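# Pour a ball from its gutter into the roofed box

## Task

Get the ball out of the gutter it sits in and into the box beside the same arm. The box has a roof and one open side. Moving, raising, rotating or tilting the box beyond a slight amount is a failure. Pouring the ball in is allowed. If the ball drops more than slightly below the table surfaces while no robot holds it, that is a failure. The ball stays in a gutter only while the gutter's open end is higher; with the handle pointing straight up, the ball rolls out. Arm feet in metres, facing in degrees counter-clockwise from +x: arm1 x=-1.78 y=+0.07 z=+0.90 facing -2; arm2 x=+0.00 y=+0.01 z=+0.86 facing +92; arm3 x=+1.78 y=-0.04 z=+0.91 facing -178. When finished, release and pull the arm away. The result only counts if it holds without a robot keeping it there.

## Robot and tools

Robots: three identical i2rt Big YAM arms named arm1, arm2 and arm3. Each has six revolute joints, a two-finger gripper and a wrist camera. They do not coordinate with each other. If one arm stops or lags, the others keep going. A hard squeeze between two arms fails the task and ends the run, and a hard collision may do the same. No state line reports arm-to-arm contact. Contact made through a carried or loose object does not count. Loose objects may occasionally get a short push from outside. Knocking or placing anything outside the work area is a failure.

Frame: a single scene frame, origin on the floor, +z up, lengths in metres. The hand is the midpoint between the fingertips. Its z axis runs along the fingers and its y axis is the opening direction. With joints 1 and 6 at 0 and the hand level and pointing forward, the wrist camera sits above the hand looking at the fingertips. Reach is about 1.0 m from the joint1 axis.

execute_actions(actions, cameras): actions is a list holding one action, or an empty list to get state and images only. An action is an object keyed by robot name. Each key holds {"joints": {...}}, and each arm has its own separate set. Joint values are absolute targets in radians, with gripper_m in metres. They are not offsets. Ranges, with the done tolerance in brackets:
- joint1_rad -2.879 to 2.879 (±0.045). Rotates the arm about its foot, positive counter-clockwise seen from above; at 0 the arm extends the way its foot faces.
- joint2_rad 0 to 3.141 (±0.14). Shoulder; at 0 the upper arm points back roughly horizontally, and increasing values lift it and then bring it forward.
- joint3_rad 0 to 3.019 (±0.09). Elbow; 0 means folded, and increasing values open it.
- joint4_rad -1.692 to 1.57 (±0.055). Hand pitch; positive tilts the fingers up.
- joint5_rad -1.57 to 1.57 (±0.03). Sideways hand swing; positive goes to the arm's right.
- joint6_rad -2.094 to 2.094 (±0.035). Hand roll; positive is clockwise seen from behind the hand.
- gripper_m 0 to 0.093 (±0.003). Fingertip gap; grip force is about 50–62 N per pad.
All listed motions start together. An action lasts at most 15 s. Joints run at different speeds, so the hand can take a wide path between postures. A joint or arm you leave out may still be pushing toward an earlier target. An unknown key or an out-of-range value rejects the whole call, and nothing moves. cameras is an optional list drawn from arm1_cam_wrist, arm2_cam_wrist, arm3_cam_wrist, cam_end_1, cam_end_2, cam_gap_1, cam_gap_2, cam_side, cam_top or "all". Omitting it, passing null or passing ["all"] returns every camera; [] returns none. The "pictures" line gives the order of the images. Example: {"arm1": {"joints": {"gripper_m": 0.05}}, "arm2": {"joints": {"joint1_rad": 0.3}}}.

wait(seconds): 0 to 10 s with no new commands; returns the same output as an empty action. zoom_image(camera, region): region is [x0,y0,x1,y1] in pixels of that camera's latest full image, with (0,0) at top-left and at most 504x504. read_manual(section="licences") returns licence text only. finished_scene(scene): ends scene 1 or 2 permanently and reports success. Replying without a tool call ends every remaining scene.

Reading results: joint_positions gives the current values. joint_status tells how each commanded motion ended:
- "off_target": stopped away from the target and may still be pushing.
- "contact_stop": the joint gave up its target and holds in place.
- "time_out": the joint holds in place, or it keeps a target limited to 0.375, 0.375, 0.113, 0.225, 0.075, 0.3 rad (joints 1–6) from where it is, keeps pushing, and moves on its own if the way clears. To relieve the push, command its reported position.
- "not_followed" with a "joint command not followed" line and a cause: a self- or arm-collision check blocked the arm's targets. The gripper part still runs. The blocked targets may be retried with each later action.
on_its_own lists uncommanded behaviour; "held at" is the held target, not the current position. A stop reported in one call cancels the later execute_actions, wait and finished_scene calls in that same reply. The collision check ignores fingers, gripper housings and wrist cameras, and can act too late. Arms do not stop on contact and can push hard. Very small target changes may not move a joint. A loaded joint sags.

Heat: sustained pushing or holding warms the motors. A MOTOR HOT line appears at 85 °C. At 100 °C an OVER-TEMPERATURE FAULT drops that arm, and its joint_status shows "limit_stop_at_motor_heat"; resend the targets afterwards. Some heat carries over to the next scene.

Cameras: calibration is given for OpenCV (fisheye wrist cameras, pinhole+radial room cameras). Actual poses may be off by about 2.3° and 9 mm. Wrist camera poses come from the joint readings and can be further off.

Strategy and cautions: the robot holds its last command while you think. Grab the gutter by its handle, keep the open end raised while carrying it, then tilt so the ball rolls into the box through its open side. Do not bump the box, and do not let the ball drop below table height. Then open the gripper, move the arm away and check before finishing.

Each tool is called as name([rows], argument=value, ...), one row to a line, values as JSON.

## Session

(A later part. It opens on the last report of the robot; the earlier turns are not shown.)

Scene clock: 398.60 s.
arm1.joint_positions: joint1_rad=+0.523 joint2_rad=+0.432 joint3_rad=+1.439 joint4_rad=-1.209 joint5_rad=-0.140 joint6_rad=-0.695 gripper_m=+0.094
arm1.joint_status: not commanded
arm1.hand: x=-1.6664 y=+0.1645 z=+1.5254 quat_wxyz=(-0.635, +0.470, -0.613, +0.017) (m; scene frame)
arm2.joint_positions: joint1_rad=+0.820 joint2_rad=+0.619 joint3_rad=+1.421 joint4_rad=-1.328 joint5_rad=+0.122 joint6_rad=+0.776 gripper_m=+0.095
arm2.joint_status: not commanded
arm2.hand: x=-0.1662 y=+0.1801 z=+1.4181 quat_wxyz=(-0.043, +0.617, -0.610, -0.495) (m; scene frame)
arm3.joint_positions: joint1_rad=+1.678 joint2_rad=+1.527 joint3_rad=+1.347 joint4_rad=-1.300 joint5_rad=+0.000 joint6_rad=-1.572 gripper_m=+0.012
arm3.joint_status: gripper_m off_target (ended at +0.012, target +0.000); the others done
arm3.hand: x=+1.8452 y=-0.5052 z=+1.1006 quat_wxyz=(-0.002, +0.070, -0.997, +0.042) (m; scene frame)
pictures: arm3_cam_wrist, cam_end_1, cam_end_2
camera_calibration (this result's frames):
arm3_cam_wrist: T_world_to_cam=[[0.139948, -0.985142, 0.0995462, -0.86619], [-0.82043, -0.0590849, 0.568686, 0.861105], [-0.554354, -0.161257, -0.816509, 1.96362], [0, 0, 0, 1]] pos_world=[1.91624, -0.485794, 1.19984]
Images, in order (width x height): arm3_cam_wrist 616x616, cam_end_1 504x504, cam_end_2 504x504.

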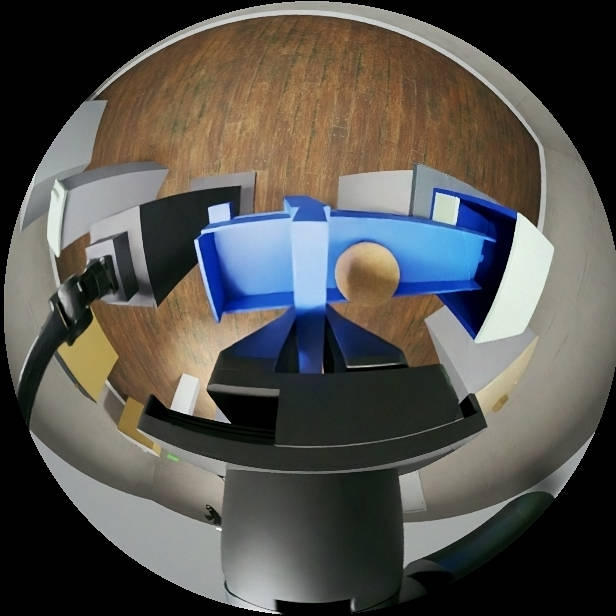

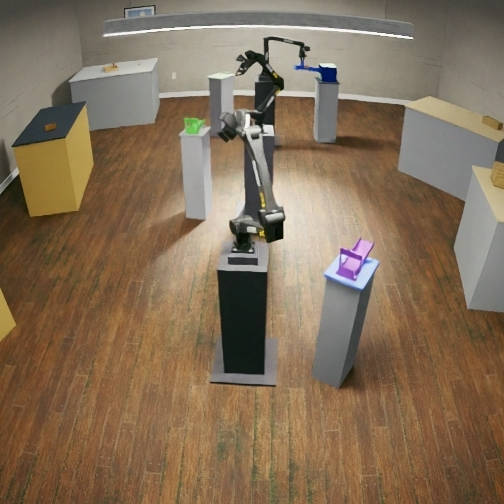

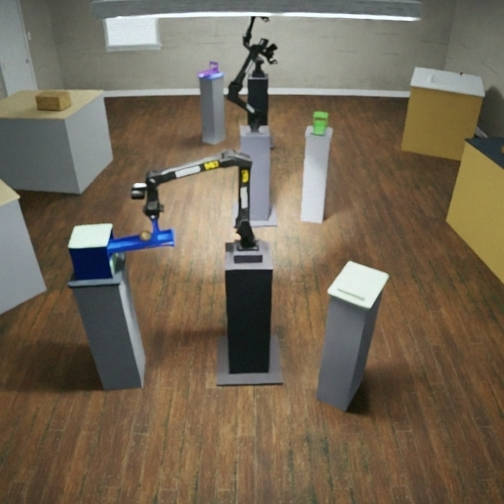

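The ball is rolling toward the box. Let me check it.

execute_actions(actions=[], cameras=["arm3_cam_wrist", "cam_end_2"])

zoom_image(camera="arm3_cam_wrist", region=[400, 150, 600, 350])

Scene clock: 400.83 s.
arm1.joint_positions: joint1_rad=+0.523 joint2_rad=+0.432 joint3_rad=+1.439 joint4_rad=-1.209 joint5_rad=-0.140 joint6_rad=-0.695 gripper_m=+0.094
arm1.joint_status: not commanded
arm1.hand: x=-1.6664 y=+0.1645 z=+1.5254 quat_wxyz=(-0.635, +0.470, -0.613, +0.017) (m; scene frame)
arm2.joint_positions: joint1_rad=+0.820 joint2_rad=+0.619 joint3_rad=+1.421 joint4_rad=-1.328 joint5_rad=+0.122 joint6_rad=+0.776 gripper_m=+0.095
arm2.joint_status: not commanded
arm2.hand: x=-0.1662 y=+0.1801 z=+1.4181 quat_wxyz=(-0.043, +0.617, -0.610, -0.495) (m; scene frame)
arm3.joint_positions: joint1_rad=+1.678 joint2_rad=+1.527 joint3_rad=+1.347 joint4_rad=-1.301 joint5_rad=+0.000 joint6_rad=-1.572 gripper_m=+0.012
arm3.joint_status: gripper_m off_target (ended at +0.012, target +0.000); the others done
arm3.hand: x=+1.8452 y=-0.5049 z=+1.1005 quat_wxyz=(-0.002, +0.070, -0.997, +0.041) (m; scene frame)
pictures: arm3_cam_wrist, cam_end_2
camera_calibration (this result's frames):
arm3_cam_wrist: T_world_to_cam=[[0.139966, -0.985292, 0.0980278, -0.864252], [-0.82031, -0.0599419, 0.568769, 0.860357], [-0.554527, -0.160021, -0.816635, 1.96471], [0, 0, 0, 1]] pos_world=[1.91621, -0.485574, 1.19983]
Images, in order (width x height): arm3_cam_wrist 616x616, cam_end_2 504x504.

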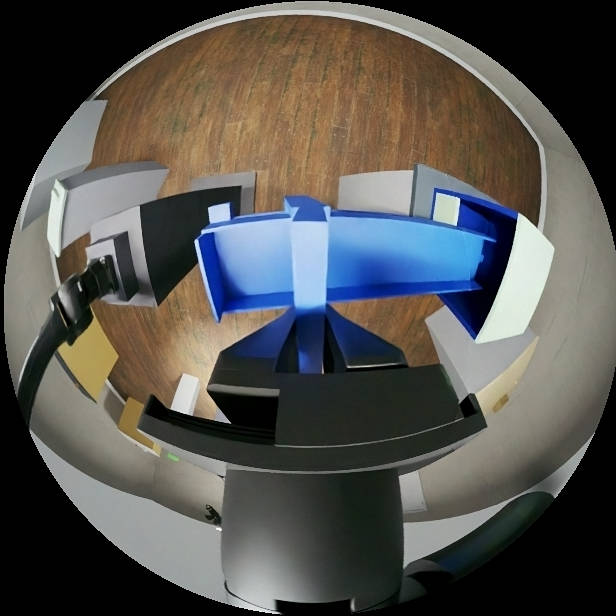

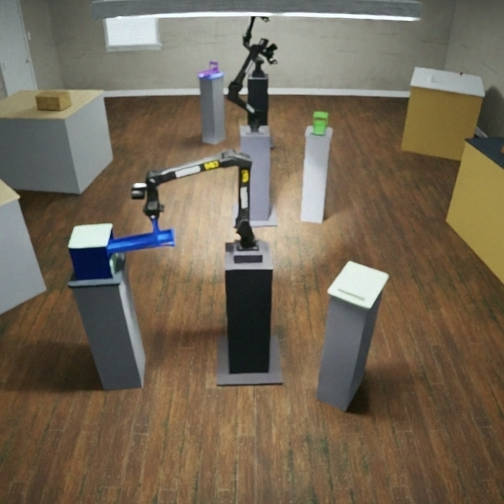

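Region (400, 150, 600, 350) of arm3_cam_wrist's 616x616 image, scaled by 2.520, with more detail than that image has.

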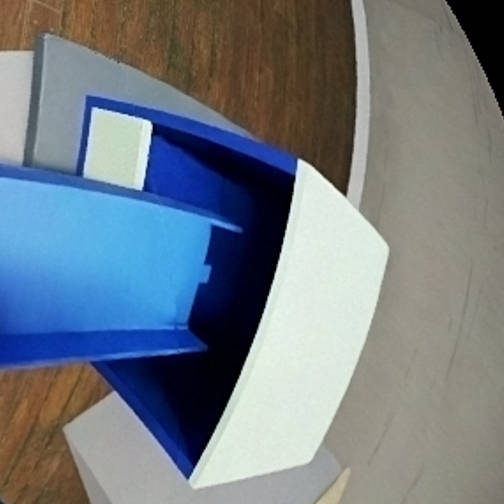

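execute_actions([
  {"arm3": {"joints": {"joint1_rad": 1.68, "joint2_rad": 1.30, "joint3_rad": 1.135, "joint4_rad": -1.30, "joint5_rad": 0.0, "joint6_rad": -1.58, "gripper_m": 0.0}}},
], cameras=["arm3_cam_wrist", "cam_end_2", "cam_end_1"])

zoom_image(camera="arm3_cam_wrist", region=[400, 150, 600, 350])

zoom_image(camera="cam_end_2", region=[50, 170, 230, 310])

Scene clock: 408.53 s.
arm1.joint_positions: joint1_rad=+0.523 joint2_rad=+0.432 joint3_rad=+1.439 joint4_rad=-1.209 joint5_rad=-0.140 joint6_rad=-0.695 gripper_m=+0.094
arm1.joint_status: not commanded
arm1.hand: x=-1.6664 y=+0.1645 z=+1.5254 quat_wxyz=(-0.635, +0.470, -0.613, +0.017) (m; scene frame)
arm2.joint_positions: joint1_rad=+0.820 joint2_rad=+0.619 joint3_rad=+1.421 joint4_rad=-1.328 joint5_rad=+0.122 joint6_rad=+0.776 gripper_m=+0.095
arm2.joint_status: not commanded
arm2.hand: x=-0.1662 y=+0.1801 z=+1.4181 quat_wxyz=(-0.043, +0.617, -0.610, -0.495) (m; scene frame)
arm3.joint_positions: joint1_rad=+1.678 joint2_rad=+1.304 joint3_rad=+1.138 joint4_rad=-1.301 joint5_rad=+0.000 joint6_rad=-1.572 gripper_m=+0.012
arm3.joint_status: gripper_m off_target (ended at +0.012, target +0.000); the others done
arm3.hand: x=+1.8340 y=-0.4245 z=+1.1085 quat_wxyz=(-0.002, +0.070, -0.996, +0.048) (m; scene frame)
pictures: arm3_cam_wrist, cam_end_1, cam_end_2
camera_calibration (this result's frames):
arm3_cam_wrist: T_world_to_cam=[[0.139789, -0.983819, 0.112064, -0.798923], [-0.821418, -0.05202, 0.56795, 0.857776], [-0.552931, -0.171445, -0.815398, 1.96869], [0, 0, 0, 1]] pos_world=[1.90482, -0.403854, 1.20762]
Images, in order (width x height): arm3_cam_wrist 616x616, cam_end_1 504x504, cam_end_2 504x504.

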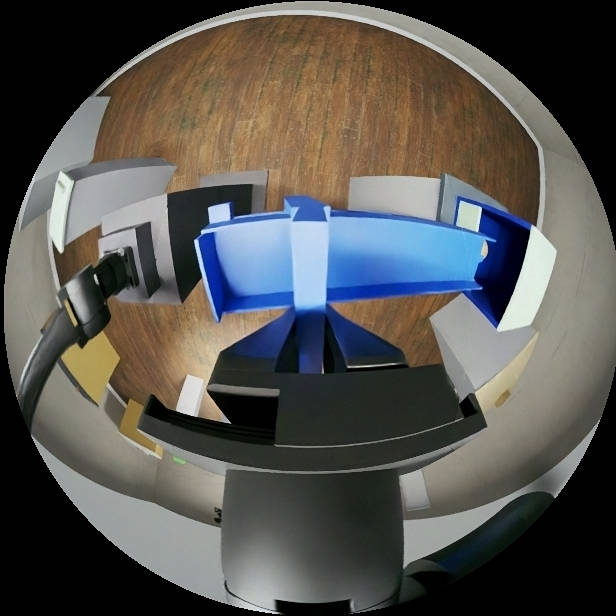

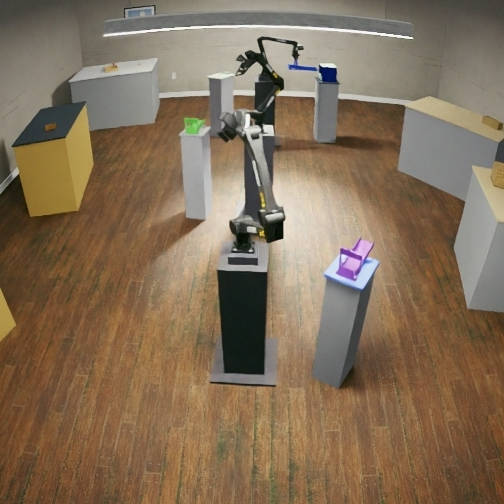

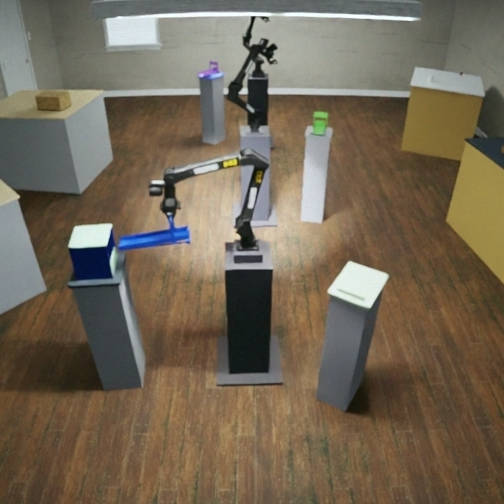

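Region (400, 150, 600, 350) of arm3_cam_wrist's 616x616 image, scaled by 2.520, with more detail than that image has.

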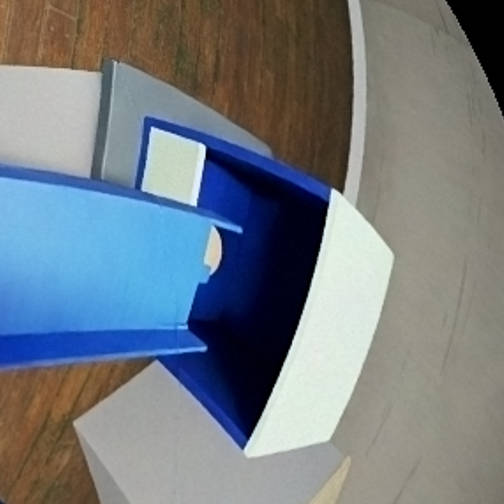

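Region (50, 170, 230, 310) of cam_end_2's 504x504 image, scaled by 2.800, with more detail than that image has.

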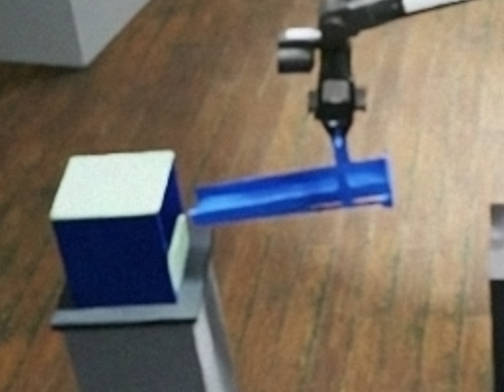

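execute_actions([
  {"arm3": {"joints": {"joint1_rad": 0.1, "joint2_rad": 1.30, "joint3_rad": 1.135, "joint4_rad": -1.30, "joint5_rad": 0.0, "joint6_rad": -0.5, "gripper_m": 0.0}}},
], cameras=["cam_end_2"])

execute_actions([
  {"arm3": {"joints": {"joint1_rad": -1.88, "joint2_rad": 1.93, "joint3_rad": 1.78, "joint4_rad": -1.38, "joint5_rad": 0.255, "joint6_rad": 0.295, "gripper_m": 0.0}}},
], cameras=["arm3_cam_wrist", "cam_end_2", "cam_side"])

Scene clock: 420.97 s.
arm1.joint_positions: joint1_rad=+0.523 joint2_rad=+0.432 joint3_rad=+1.439 joint4_rad=-1.209 joint5_rad=-0.140 joint6_rad=-0.695 gripper_m=+0.094
arm1.joint_status: not commanded
arm1.hand: x=-1.6664 y=+0.1645 z=+1.5254 quat_wxyz=(-0.635, +0.470, -0.613, +0.017) (m; scene frame)
arm2.joint_positions: joint1_rad=+0.820 joint2_rad=+0.619 joint3_rad=+1.421 joint4_rad=-1.328 joint5_rad=+0.122 joint6_rad=+0.776 gripper_m=+0.095
arm2.joint_status: not commanded
arm2.hand: x=-0.1662 y=+0.1801 z=+1.4181 quat_wxyz=(-0.043, +0.617, -0.610, -0.495) (m; scene frame)
arm3.joint_positions: joint1_rad=+0.097 joint2_rad=+1.304 joint3_rad=+1.138 joint4_rad=-1.301 joint5_rad=+0.001 joint6_rad=-0.510 gripper_m=+0.012
arm3.joint_status: gripper_m off_target (ended at +0.012, target +0.000); the others done
arm3.hand: x=+1.3942 y=-0.0880 z=+1.1117 quat_wxyz=(+0.013, -0.948, -0.314, +0.051) (m; scene frame)
pictures: cam_end_2
Images, in order (width x height): cam_end_2 504x504.

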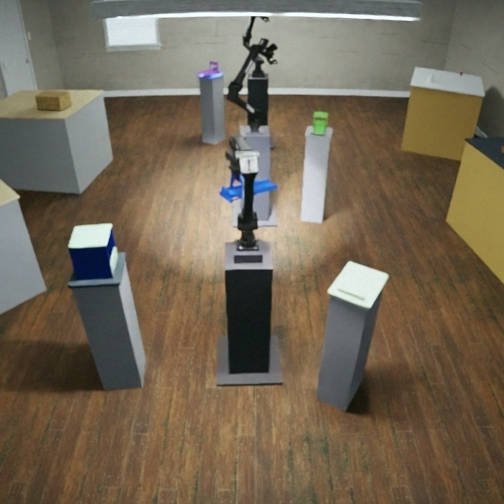

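Scene clock: 423.13 s.
arm1.joint_positions: joint1_rad=+0.523 joint2_rad=+0.432 joint3_rad=+1.439 joint4_rad=-1.209 joint5_rad=-0.140 joint6_rad=-0.695 gripper_m=+0.094
arm1.joint_status: not commanded
arm1.hand: x=-1.6664 y=+0.1645 z=+1.5254 quat_wxyz=(-0.635, +0.470, -0.613, +0.017) (m; scene frame)
arm2.joint_positions: joint1_rad=+0.820 joint2_rad=+0.619 joint3_rad=+1.421 joint4_rad=-1.328 joint5_rad=+0.122 joint6_rad=+0.776 gripper_m=+0.095
arm2.joint_status: not commanded
arm2.hand: x=-0.1662 y=+0.1801 z=+1.4181 quat_wxyz=(-0.043, +0.617, -0.610, -0.495) (m; scene frame)
arm3.joint_positions: joint1_rad=-1.889 joint2_rad=+1.955 joint3_rad=+1.730 joint4_rad=-1.372 joint5_rad=+0.254 joint6_rad=+0.286 gripper_m=+0.012
arm3.joint_status: gripper_m off_target (ended at +0.012, target +0.000); the others done
arm3.hand: x=+1.9902 y=+0.5180 z=+1.0382 quat_wxyz=(+0.080, -0.476, +0.871, -0.095) (m; scene frame)
pictures: arm3_cam_wrist, cam_end_2, cam_side
camera_calibration (this result's frames):
arm3_cam_wrist: T_world_to_cam=[[0.810379, -0.526205, 0.257669, -1.60842], [-0.576644, -0.638416, 0.509811, 0.951948], [-0.103765, -0.561724, -0.820792, 1.4732], [0, 0, 0, 1]] pos_world=[2.00523, 0.588911, 1.13832]
Images, in order (width x height): arm3_cam_wrist 616x616, cam_end_2 504x504, cam_side 504x504.

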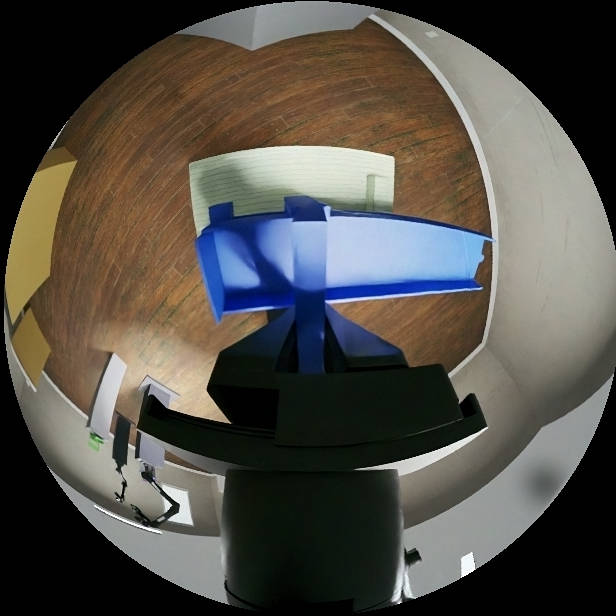

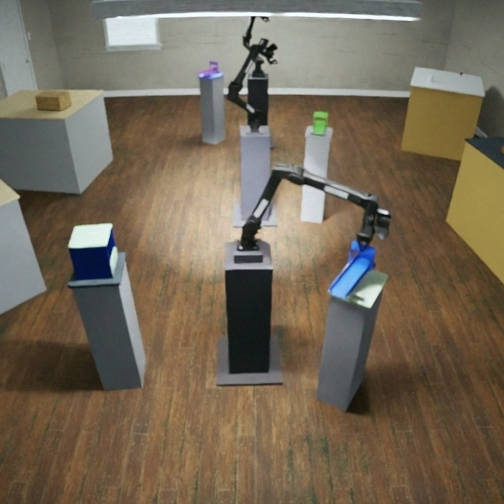

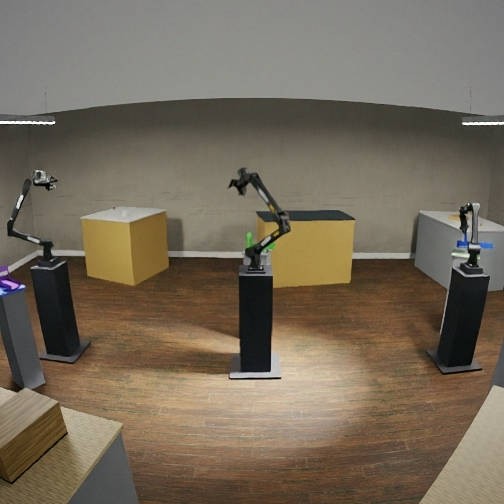

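execute_actions([
  {"arm3": {"joints": {"joint1_rad": -1.872, "joint2_rad": 2.035, "joint3_rad": 1.78, "joint4_rad": -1.29, "joint5_rad": 0.255, "joint6_rad": 0.295, "gripper_m": 0.0}}},
], cameras=["arm3_cam_wrist", "cam_end_2", "cam_side"])

zoom_image(camera="cam_end_2", region=[320, 200, 420, 310])

zoom_image(camera="cam_side", region=[439, 200, 504, 270])

Scene clock: 430.73 s.
arm1.joint_positions: joint1_rad=+0.523 joint2_rad=+0.432 joint3_rad=+1.439 joint4_rad=-1.209 joint5_rad=-0.140 joint6_rad=-0.695 gripper_m=+0.094
arm1.joint_status: not commanded
arm1.hand: x=-1.6664 y=+0.1645 z=+1.5254 quat_wxyz=(-0.635, +0.470, -0.613, +0.017) (m; scene frame)
arm2.joint_positions: joint1_rad=+0.820 joint2_rad=+0.619 joint3_rad=+1.421 joint4_rad=-1.328 joint5_rad=+0.122 joint6_rad=+0.776 gripper_m=+0.095
arm2.joint_status: not commanded
arm2.hand: x=-0.1662 y=+0.1801 z=+1.4181 quat_wxyz=(-0.043, +0.617, -0.610, -0.495) (m; scene frame)
arm3.joint_positions: joint1_rad=-1.882 joint2_rad=+2.040 joint3_rad=+1.730 joint4_rad=-1.297 joint5_rad=+0.252 joint6_rad=+0.286 gripper_m=+0.012
arm3.joint_status: gripper_m off_target (ended at +0.012, target +0.000); the others done
arm3.hand: x=+1.9899 y=+0.5351 z=+0.9887 quat_wxyz=(+0.077, -0.480, +0.868, -0.098) (m; scene frame)
pictures: arm3_cam_wrist, cam_end_2, cam_side
camera_calibration (this result's frames):
arm3_cam_wrist: T_world_to_cam=[[0.815386, -0.517523, 0.259453, -1.60285], [-0.569743, -0.63789, 0.518159, 0.965733], [-0.102657, -0.570321, -0.814982, 1.43874], [0, 0, 0, 1]] pos_world=[2.00486, 0.607062, 1.08801]
Images, in order (width x height): arm3_cam_wrist 616x616, cam_end_2 504x504, cam_side 504x504.

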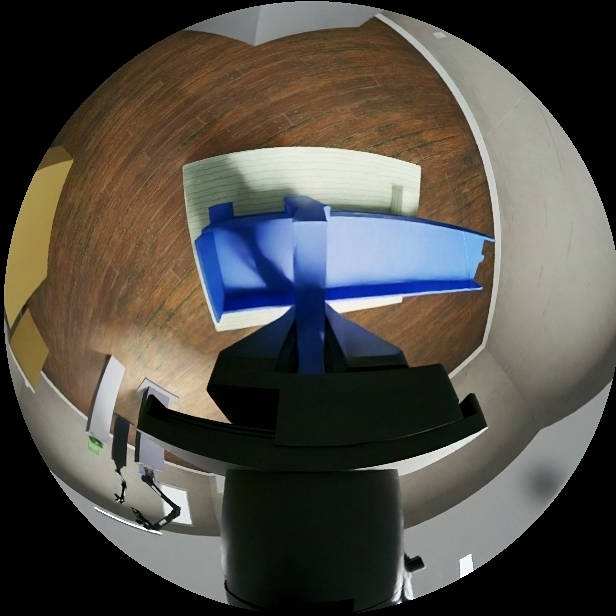

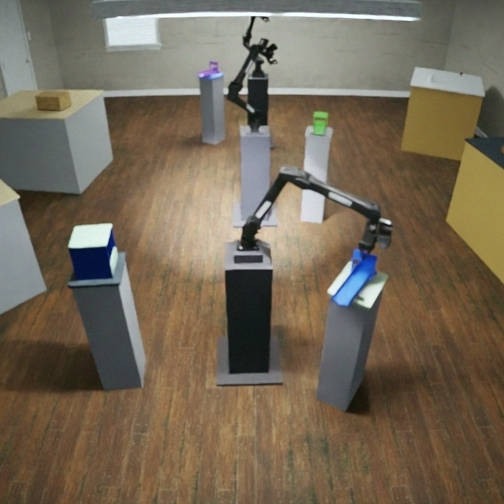

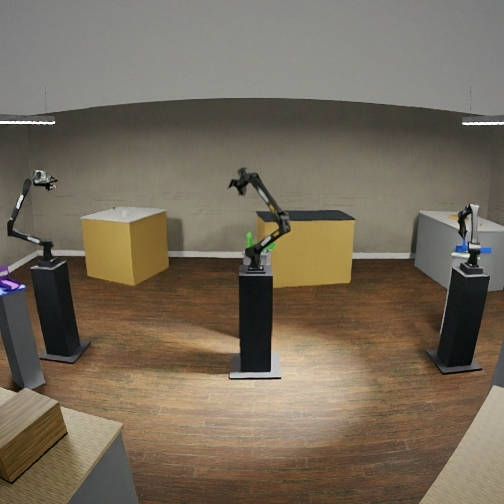

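Region (320, 200, 420, 310) of cam_end_2's 504x504 image, scaled by 4.582, with more detail than that image has; it fills the left 458 columns of this view, and the rest is white.

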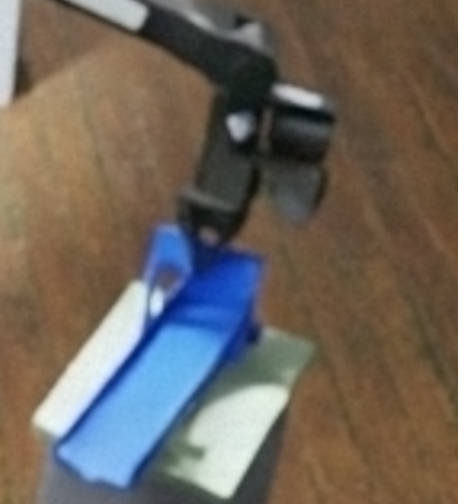

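Region (439, 200, 504, 270) of cam_side's 504x504 image, scaled by 7.200, with more detail than that image has; it fills the left 468 columns of this view, and the rest is white.

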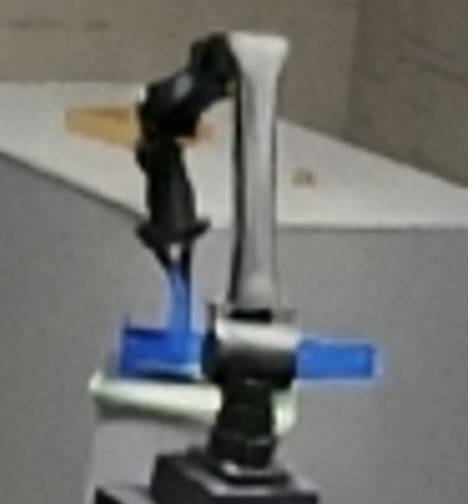

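execute_actions([
  {"arm3": {"joints": {"joint1_rad": -1.878, "joint2_rad": 2.056, "joint3_rad": 1.78, "joint4_rad": -1.265, "joint5_rad": 0.23, "joint6_rad": 0.295, "gripper_m": 0.0}}},
], cameras=["arm3_cam_wrist", "cam_end_2", "cam_side"])

zoom_image(camera="cam_end_2", region=[320, 200, 420, 310])

zoom_image(camera="cam_side", region=[439, 200, 504, 270])

Scene clock: 436.00 s.
arm1.joint_positions: joint1_rad=+0.523 joint2_rad=+0.432 joint3_rad=+1.439 joint4_rad=-1.209 joint5_rad=-0.140 joint6_rad=-0.695 gripper_m=+0.094
arm1.joint_status: not commanded
arm1.hand: x=-1.6664 y=+0.1645 z=+1.5254 quat_wxyz=(-0.635, +0.470, -0.613, +0.017) (m; scene frame)
arm2.joint_positions: joint1_rad=+0.820 joint2_rad=+0.619 joint3_rad=+1.421 joint4_rad=-1.328 joint5_rad=+0.122 joint6_rad=+0.776 gripper_m=+0.095
arm2.joint_status: not commanded
arm2.hand: x=-0.1662 y=+0.1801 z=+1.4181 quat_wxyz=(-0.043, +0.617, -0.610, -0.495) (m; scene frame)
arm3.joint_positions: joint1_rad=-1.882 joint2_rad=+2.040 joint3_rad=+1.730 joint4_rad=-1.274 joint5_rad=+0.229 joint6_rad=+0.286 gripper_m=+0.012
arm3.joint_status: gripper_m off_target (ended at +0.012, target +0.000); the others done
arm3.hand: x=+1.9877 y=+0.5415 z=+0.9876 quat_wxyz=(+0.077, -0.479, +0.871, -0.082) (m; scene frame)
pictures: arm3_cam_wrist, cam_end_2, cam_side
camera_calibration (this result's frames):
arm3_cam_wrist: T_world_to_cam=[[0.819087, -0.525077, 0.231064, -1.57262], [-0.561739, -0.652402, 0.508745, 0.970368], [-0.116384, -0.546504, -0.82933, 1.46988], [0, 0, 0, 1]] pos_world=[2.00428, 0.610617, 1.08872]
Images, in order (width x height): arm3_cam_wrist 616x616, cam_end_2 504x504, cam_side 504x504.

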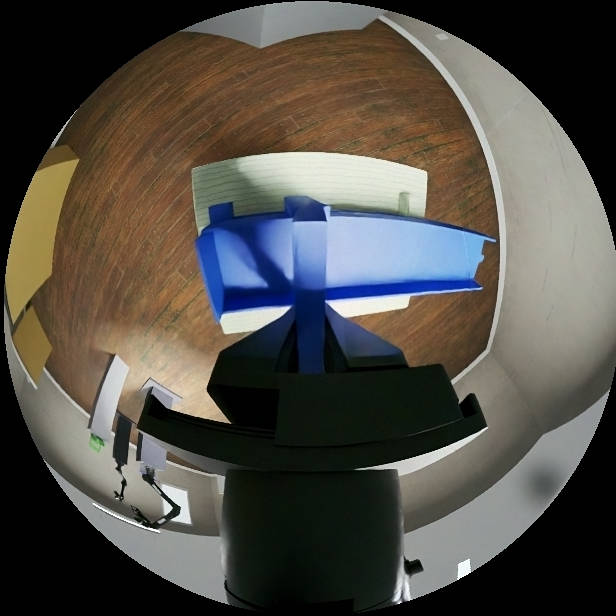

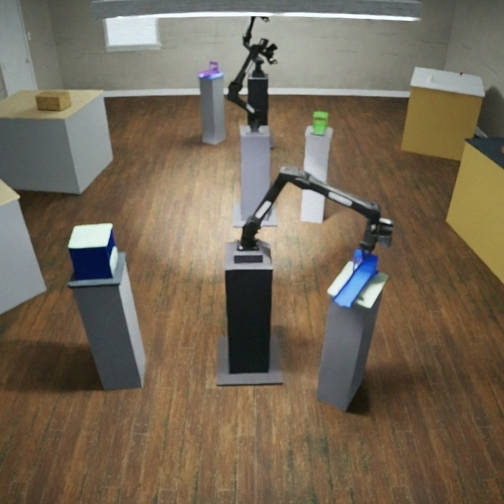

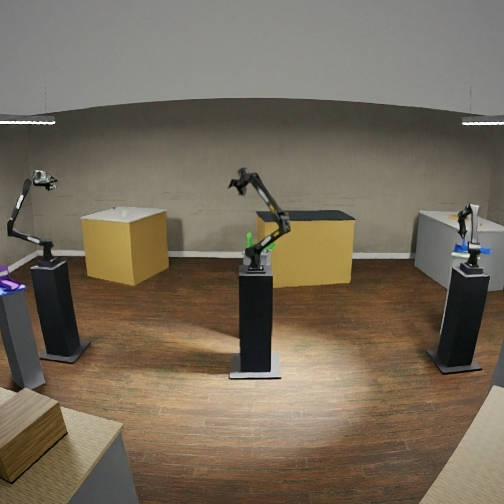

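Region (320, 200, 420, 310) of cam_end_2's 504x504 image, scaled by 4.582, with more detail than that image has; it fills the left 458 columns of this view, and the rest is white.

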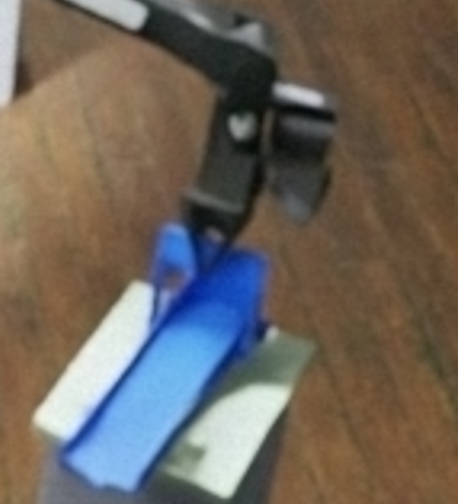

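Region (439, 200, 504, 270) of cam_side's 504x504 image, scaled by 7.200, with more detail than that image has; it fills the left 468 columns of this view, and the rest is white.

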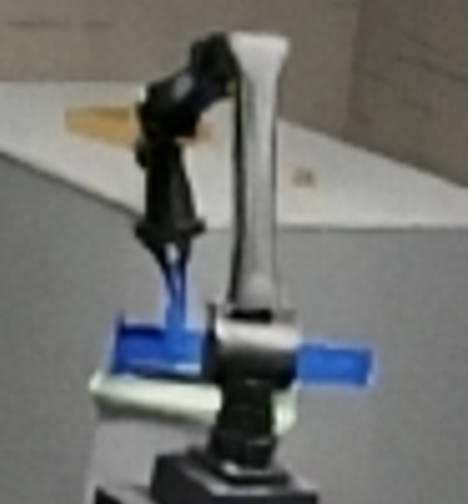

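execute_actions([
  {"arm3": {"joints": {"joint1_rad": -1.88, "joint2_rad": 2.045, "joint3_rad": 1.706, "joint4_rad": -1.255, "joint5_rad": 0.235, "joint6_rad": 0.295, "gripper_m": 0.0}}},
], cameras=["cam_end_2", "cam_side"])

zoom_image(camera="cam_side", region=[439, 200, 504, 270])

Scene clock: 442.50 s.
arm1.joint_positions: joint1_rad=+0.523 joint2_rad=+0.432 joint3_rad=+1.439 joint4_rad=-1.209 joint5_rad=-0.140 joint6_rad=-0.695 gripper_m=+0.094
arm1.joint_status: not commanded
arm1.hand: x=-1.6664 y=+0.1645 z=+1.5254 quat_wxyz=(-0.635, +0.470, -0.613, +0.017) (m; scene frame)
arm2.joint_positions: joint1_rad=+0.820 joint2_rad=+0.619 joint3_rad=+1.421 joint4_rad=-1.328 joint5_rad=+0.122 joint6_rad=+0.776 gripper_m=+0.095
arm2.joint_status: not commanded
arm2.hand: x=-0.1662 y=+0.1801 z=+1.4181 quat_wxyz=(-0.043, +0.617, -0.610, -0.495) (m; scene frame)
arm3.joint_positions: joint1_rad=-1.882 joint2_rad=+2.040 joint3_rad=+1.708 joint4_rad=-1.262 joint5_rad=+0.229 joint6_rad=+0.286 gripper_m=+0.012
arm3.joint_status: gripper_m off_target (ended at +0.012, target +0.000); the others done
arm3.hand: x=+1.9864 y=+0.5368 z=+0.9798 quat_wxyz=(+0.073, -0.480, +0.870, -0.085) (m; scene frame)
pictures: cam_end_2, cam_side
Images, in order (width x height): cam_end_2 504x504, cam_side 504x504.

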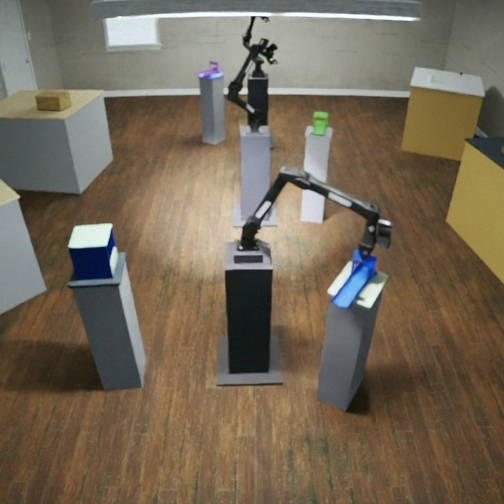

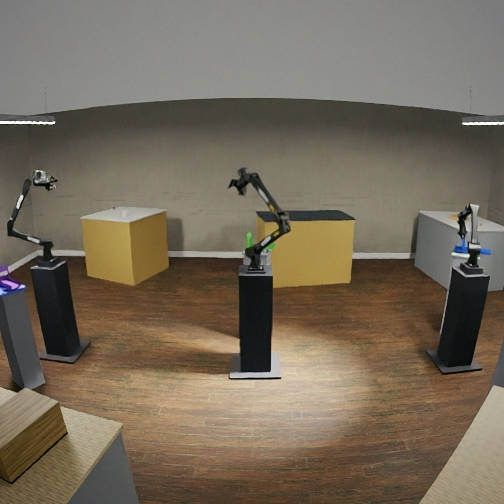

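Region (439, 200, 504, 270) of cam_side's 504x504 image, scaled by 7.200, with more detail than that image has; it fills the left 468 columns of this view, and the rest is white.

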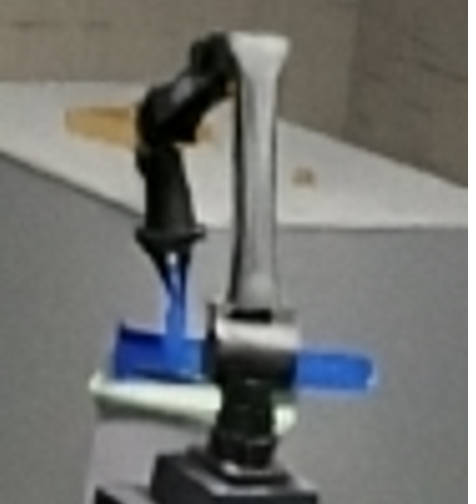

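The gutter is back on its table. Release and move clear.

execute_actions([
  {"arm3": {"joints": {"gripper_m": 0.07}}},
], cameras=["arm3_cam_wrist"])

execute_actions([
  {"arm3": {"joints": {"joint1_rad": -1.88, "joint2_rad": 1.65, "joint3_rad": 1.708, "joint4_rad": -1.262, "joint5_rad": 0.23, "joint6_rad": 0.29, "gripper_m": 0.07}}},
], cameras=["arm3_cam_wrist", "cam_end_2", "cam_end_1"])

Scene clock: 450.73 s.
arm1.joint_positions: joint1_rad=+0.523 joint2_rad=+0.432 joint3_rad=+1.439 joint4_rad=-1.209 joint5_rad=-0.140 joint6_rad=-0.695 gripper_m=+0.094
arm1.joint_status: not commanded
arm1.hand: x=-1.6664 y=+0.1645 z=+1.5254 quat_wxyz=(-0.635, +0.470, -0.613, +0.017) (m; scene frame)
arm2.joint_positions: joint1_rad=+0.820 joint2_rad=+0.619 joint3_rad=+1.421 joint4_rad=-1.328 joint5_rad=+0.122 joint6_rad=+0.776 gripper_m=+0.095
arm2.joint_status: not commanded
arm2.hand: x=-0.1662 y=+0.1801 z=+1.4181 quat_wxyz=(-0.043, +0.617, -0.610, -0.495) (m; scene frame)
arm3.joint_positions: joint1_rad=-1.882 joint2_rad=+2.040 joint3_rad=+1.708 joint4_rad=-1.262 joint5_rad=+0.232 joint6_rad=+0.286 gripper_m=+0.070
arm3.joint_status: all done
arm3.hand: x=+1.9868 y=+0.5367 z=+0.9799 quat_wxyz=(+0.074, -0.480, +0.870, -0.086) (m; scene frame)
pictures: arm3_cam_wrist
camera_calibration (this result's frames):
arm3_cam_wrist: T_world_to_cam=[[0.81906, -0.52267, 0.236553, -1.57925], [-0.56184, -0.647324, 0.51508, 0.961929], [-0.116091, -0.554786, -0.823854, 1.45921], [0, 0, 0, 1]] pos_world=[2.00335, 0.606803, 1.08028]
Images, in order (width x height): arm3_cam_wrist 616x616.

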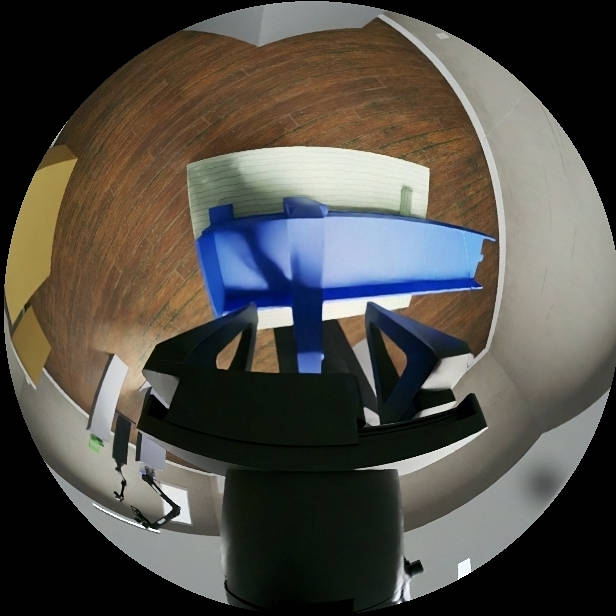

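Scene clock: 452.17 s.
arm1.joint_positions: joint1_rad=+0.523 joint2_rad=+0.432 joint3_rad=+1.439 joint4_rad=-1.209 joint5_rad=-0.140 joint6_rad=-0.695 gripper_m=+0.094
arm1.joint_status: not commanded
arm1.hand: x=-1.6664 y=+0.1645 z=+1.5254 quat_wxyz=(-0.635, +0.470, -0.613, +0.017) (m; scene frame)
arm2.joint_positions: joint1_rad=+0.820 joint2_rad=+0.619 joint3_rad=+1.421 joint4_rad=-1.328 joint5_rad=+0.122 joint6_rad=+0.776 gripper_m=+0.095
arm2.joint_status: not commanded
arm2.hand: x=-0.1662 y=+0.1801 z=+1.4181 quat_wxyz=(-0.043, +0.617, -0.610, -0.495) (m; scene frame)
arm3.joint_positions: joint1_rad=-1.882 joint2_rad=+1.639 joint3_rad=+1.700 joint4_rad=-1.262 joint5_rad=+0.232 joint6_rad=+0.286 gripper_m=+0.070
arm3.joint_status: all done
arm3.hand: x=+1.9805 y=+0.5110 z=+1.2099 quat_wxyz=(+0.210, -0.451, +0.866, +0.053) (m; scene frame)
pictures: arm3_cam_wrist, cam_end_1, cam_end_2
camera_calibration (this result's frames):
arm3_cam_wrist: T_world_to_cam=[[0.798925, -0.590826, 0.112442, -1.41702], [-0.601168, -0.778967, 0.178346, 1.37586], [-0.0177829, -0.210082, -0.977522, 1.44879], [0, 0, 0, 1]] pos_world=[1.98498, 0.5389, 1.33018]
Images, in order (width x height): arm3_cam_wrist 616x616, cam_end_1 504x504, cam_end_2 504x504.

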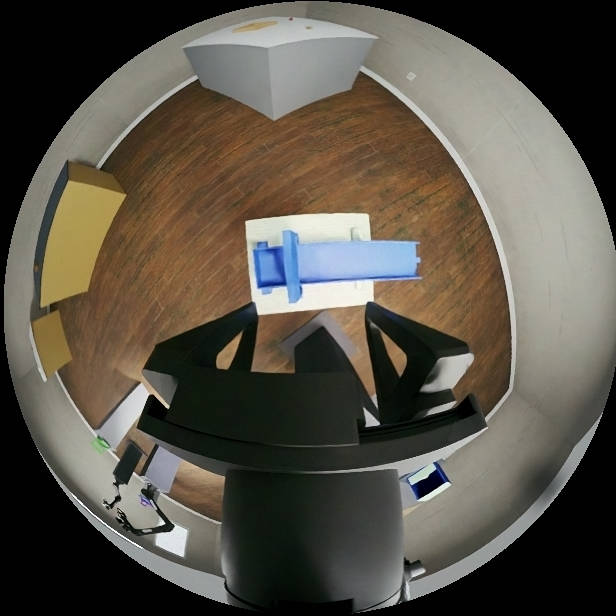

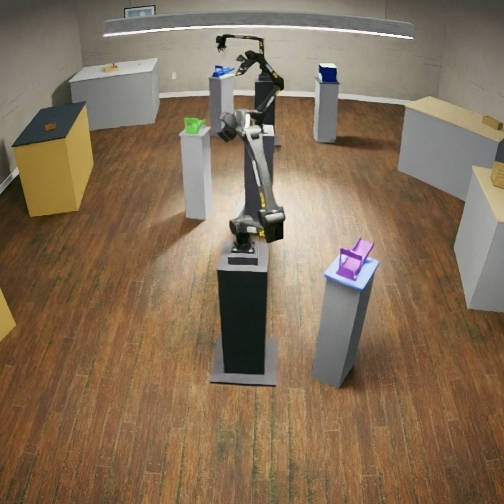

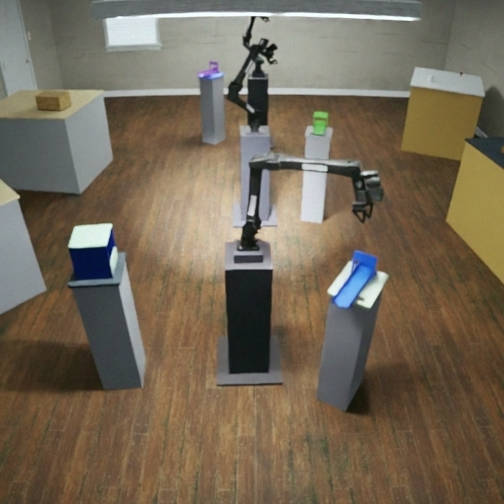

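execute_actions(actions=[])

Scene clock: 466.50 s.
arm1.joint_positions: joint1_rad=+0.523 joint2_rad=+0.432 joint3_rad=+1.439 joint4_rad=-1.209 joint5_rad=-0.140 joint6_rad=-0.695 gripper_m=+0.094
arm1.joint_status: not commanded
arm1.hand: x=-1.6664 y=+0.1645 z=+1.5254 quat_wxyz=(-0.635, +0.470, -0.613, +0.017) (m; scene frame)
arm2.joint_positions: joint1_rad=+0.820 joint2_rad=+0.619 joint3_rad=+1.421 joint4_rad=-1.328 joint5_rad=+0.122 joint6_rad=+0.776 gripper_m=+0.095
arm2.joint_status: not commanded
arm2.hand: x=-0.1662 y=+0.1801 z=+1.4181 quat_wxyz=(-0.043, +0.617, -0.610, -0.495) (m; scene frame)
arm3.joint_positions: joint1_rad=-1.882 joint2_rad=+1.639 joint3_rad=+1.700 joint4_rad=-1.262 joint5_rad=+0.232 joint6_rad=+0.286 gripper_m=+0.070
arm3.joint_status: all done
arm3.hand: x=+1.9805 y=+0.5110 z=+1.2099 quat_wxyz=(+0.210, -0.451, +0.866, +0.053) (m; scene frame)
pictures: arm1_cam_wrist, arm2_cam_wrist, arm3_cam_wrist, cam_end_1, cam_end_2, cam_gap_1, cam_gap_2, cam_side, cam_top
camera_calibration (this result's frames):
arm3_cam_wrist: T_world_to_cam=[[0.798925, -0.590826, 0.112442, -1.41702], [-0.601168, -0.778967, 0.178346, 1.37586], [-0.0177829, -0.210082, -0.977522, 1.44879], [0, 0, 0, 1]] pos_world=[1.98498, 0.5389, 1.33018]
Images, in order (width x height): arm1_cam_wrist 616x616, arm2_cam_wrist 616x616, arm3_cam_wrist 616x616, cam_end_1 504x504, cam_end_2 504x504, cam_gap_1 504x504, cam_gap_2 504x504, cam_side 504x504, cam_top 504x504.

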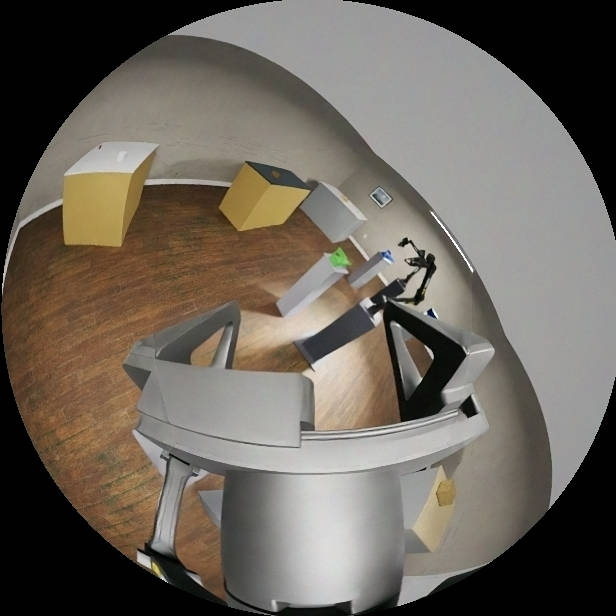

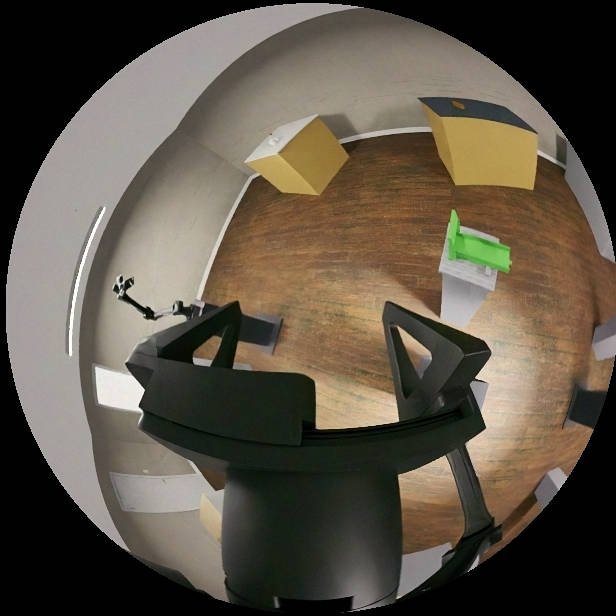

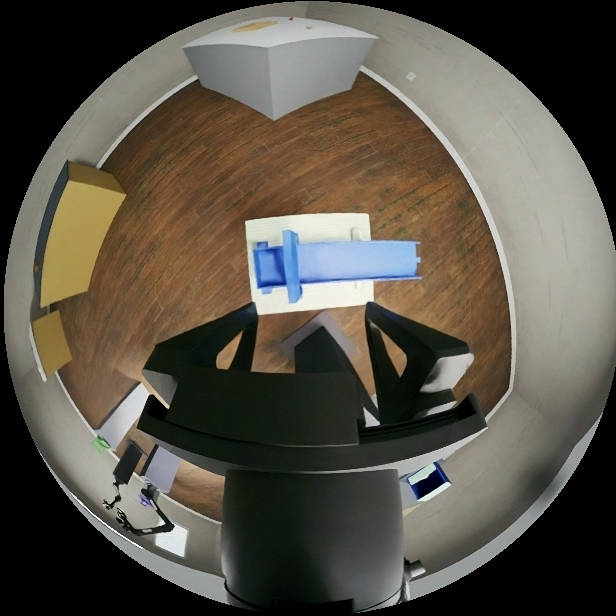

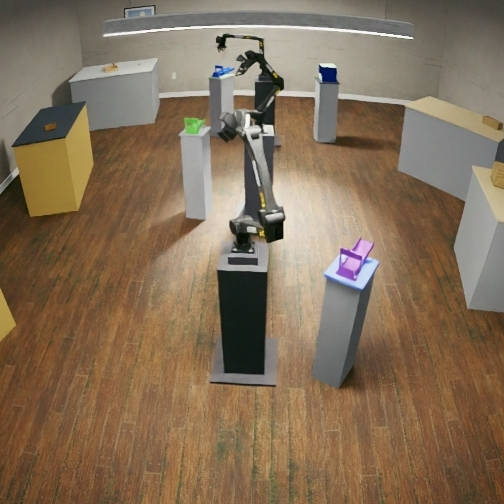

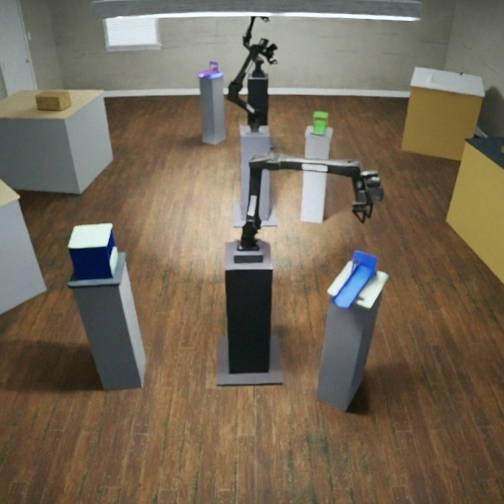

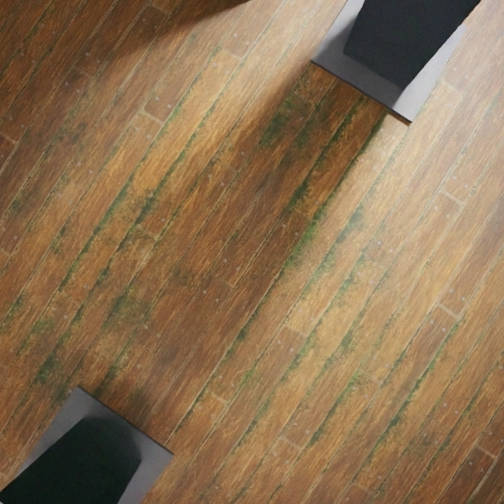

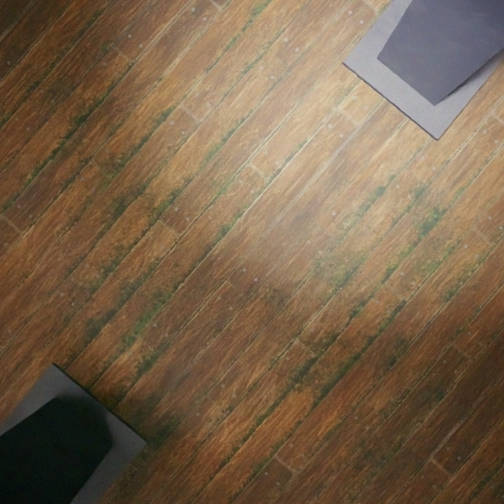

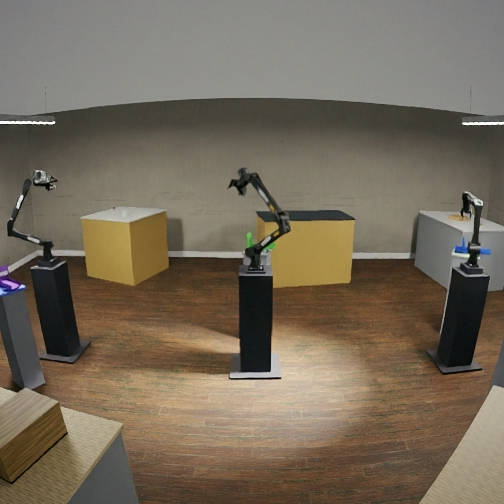

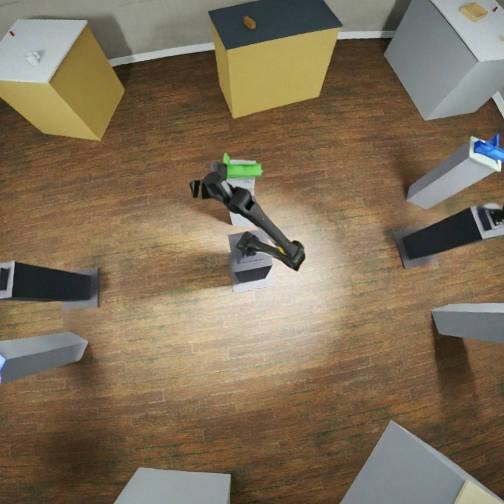

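finished_scene(scene=1)

The scene is finished: the task was done.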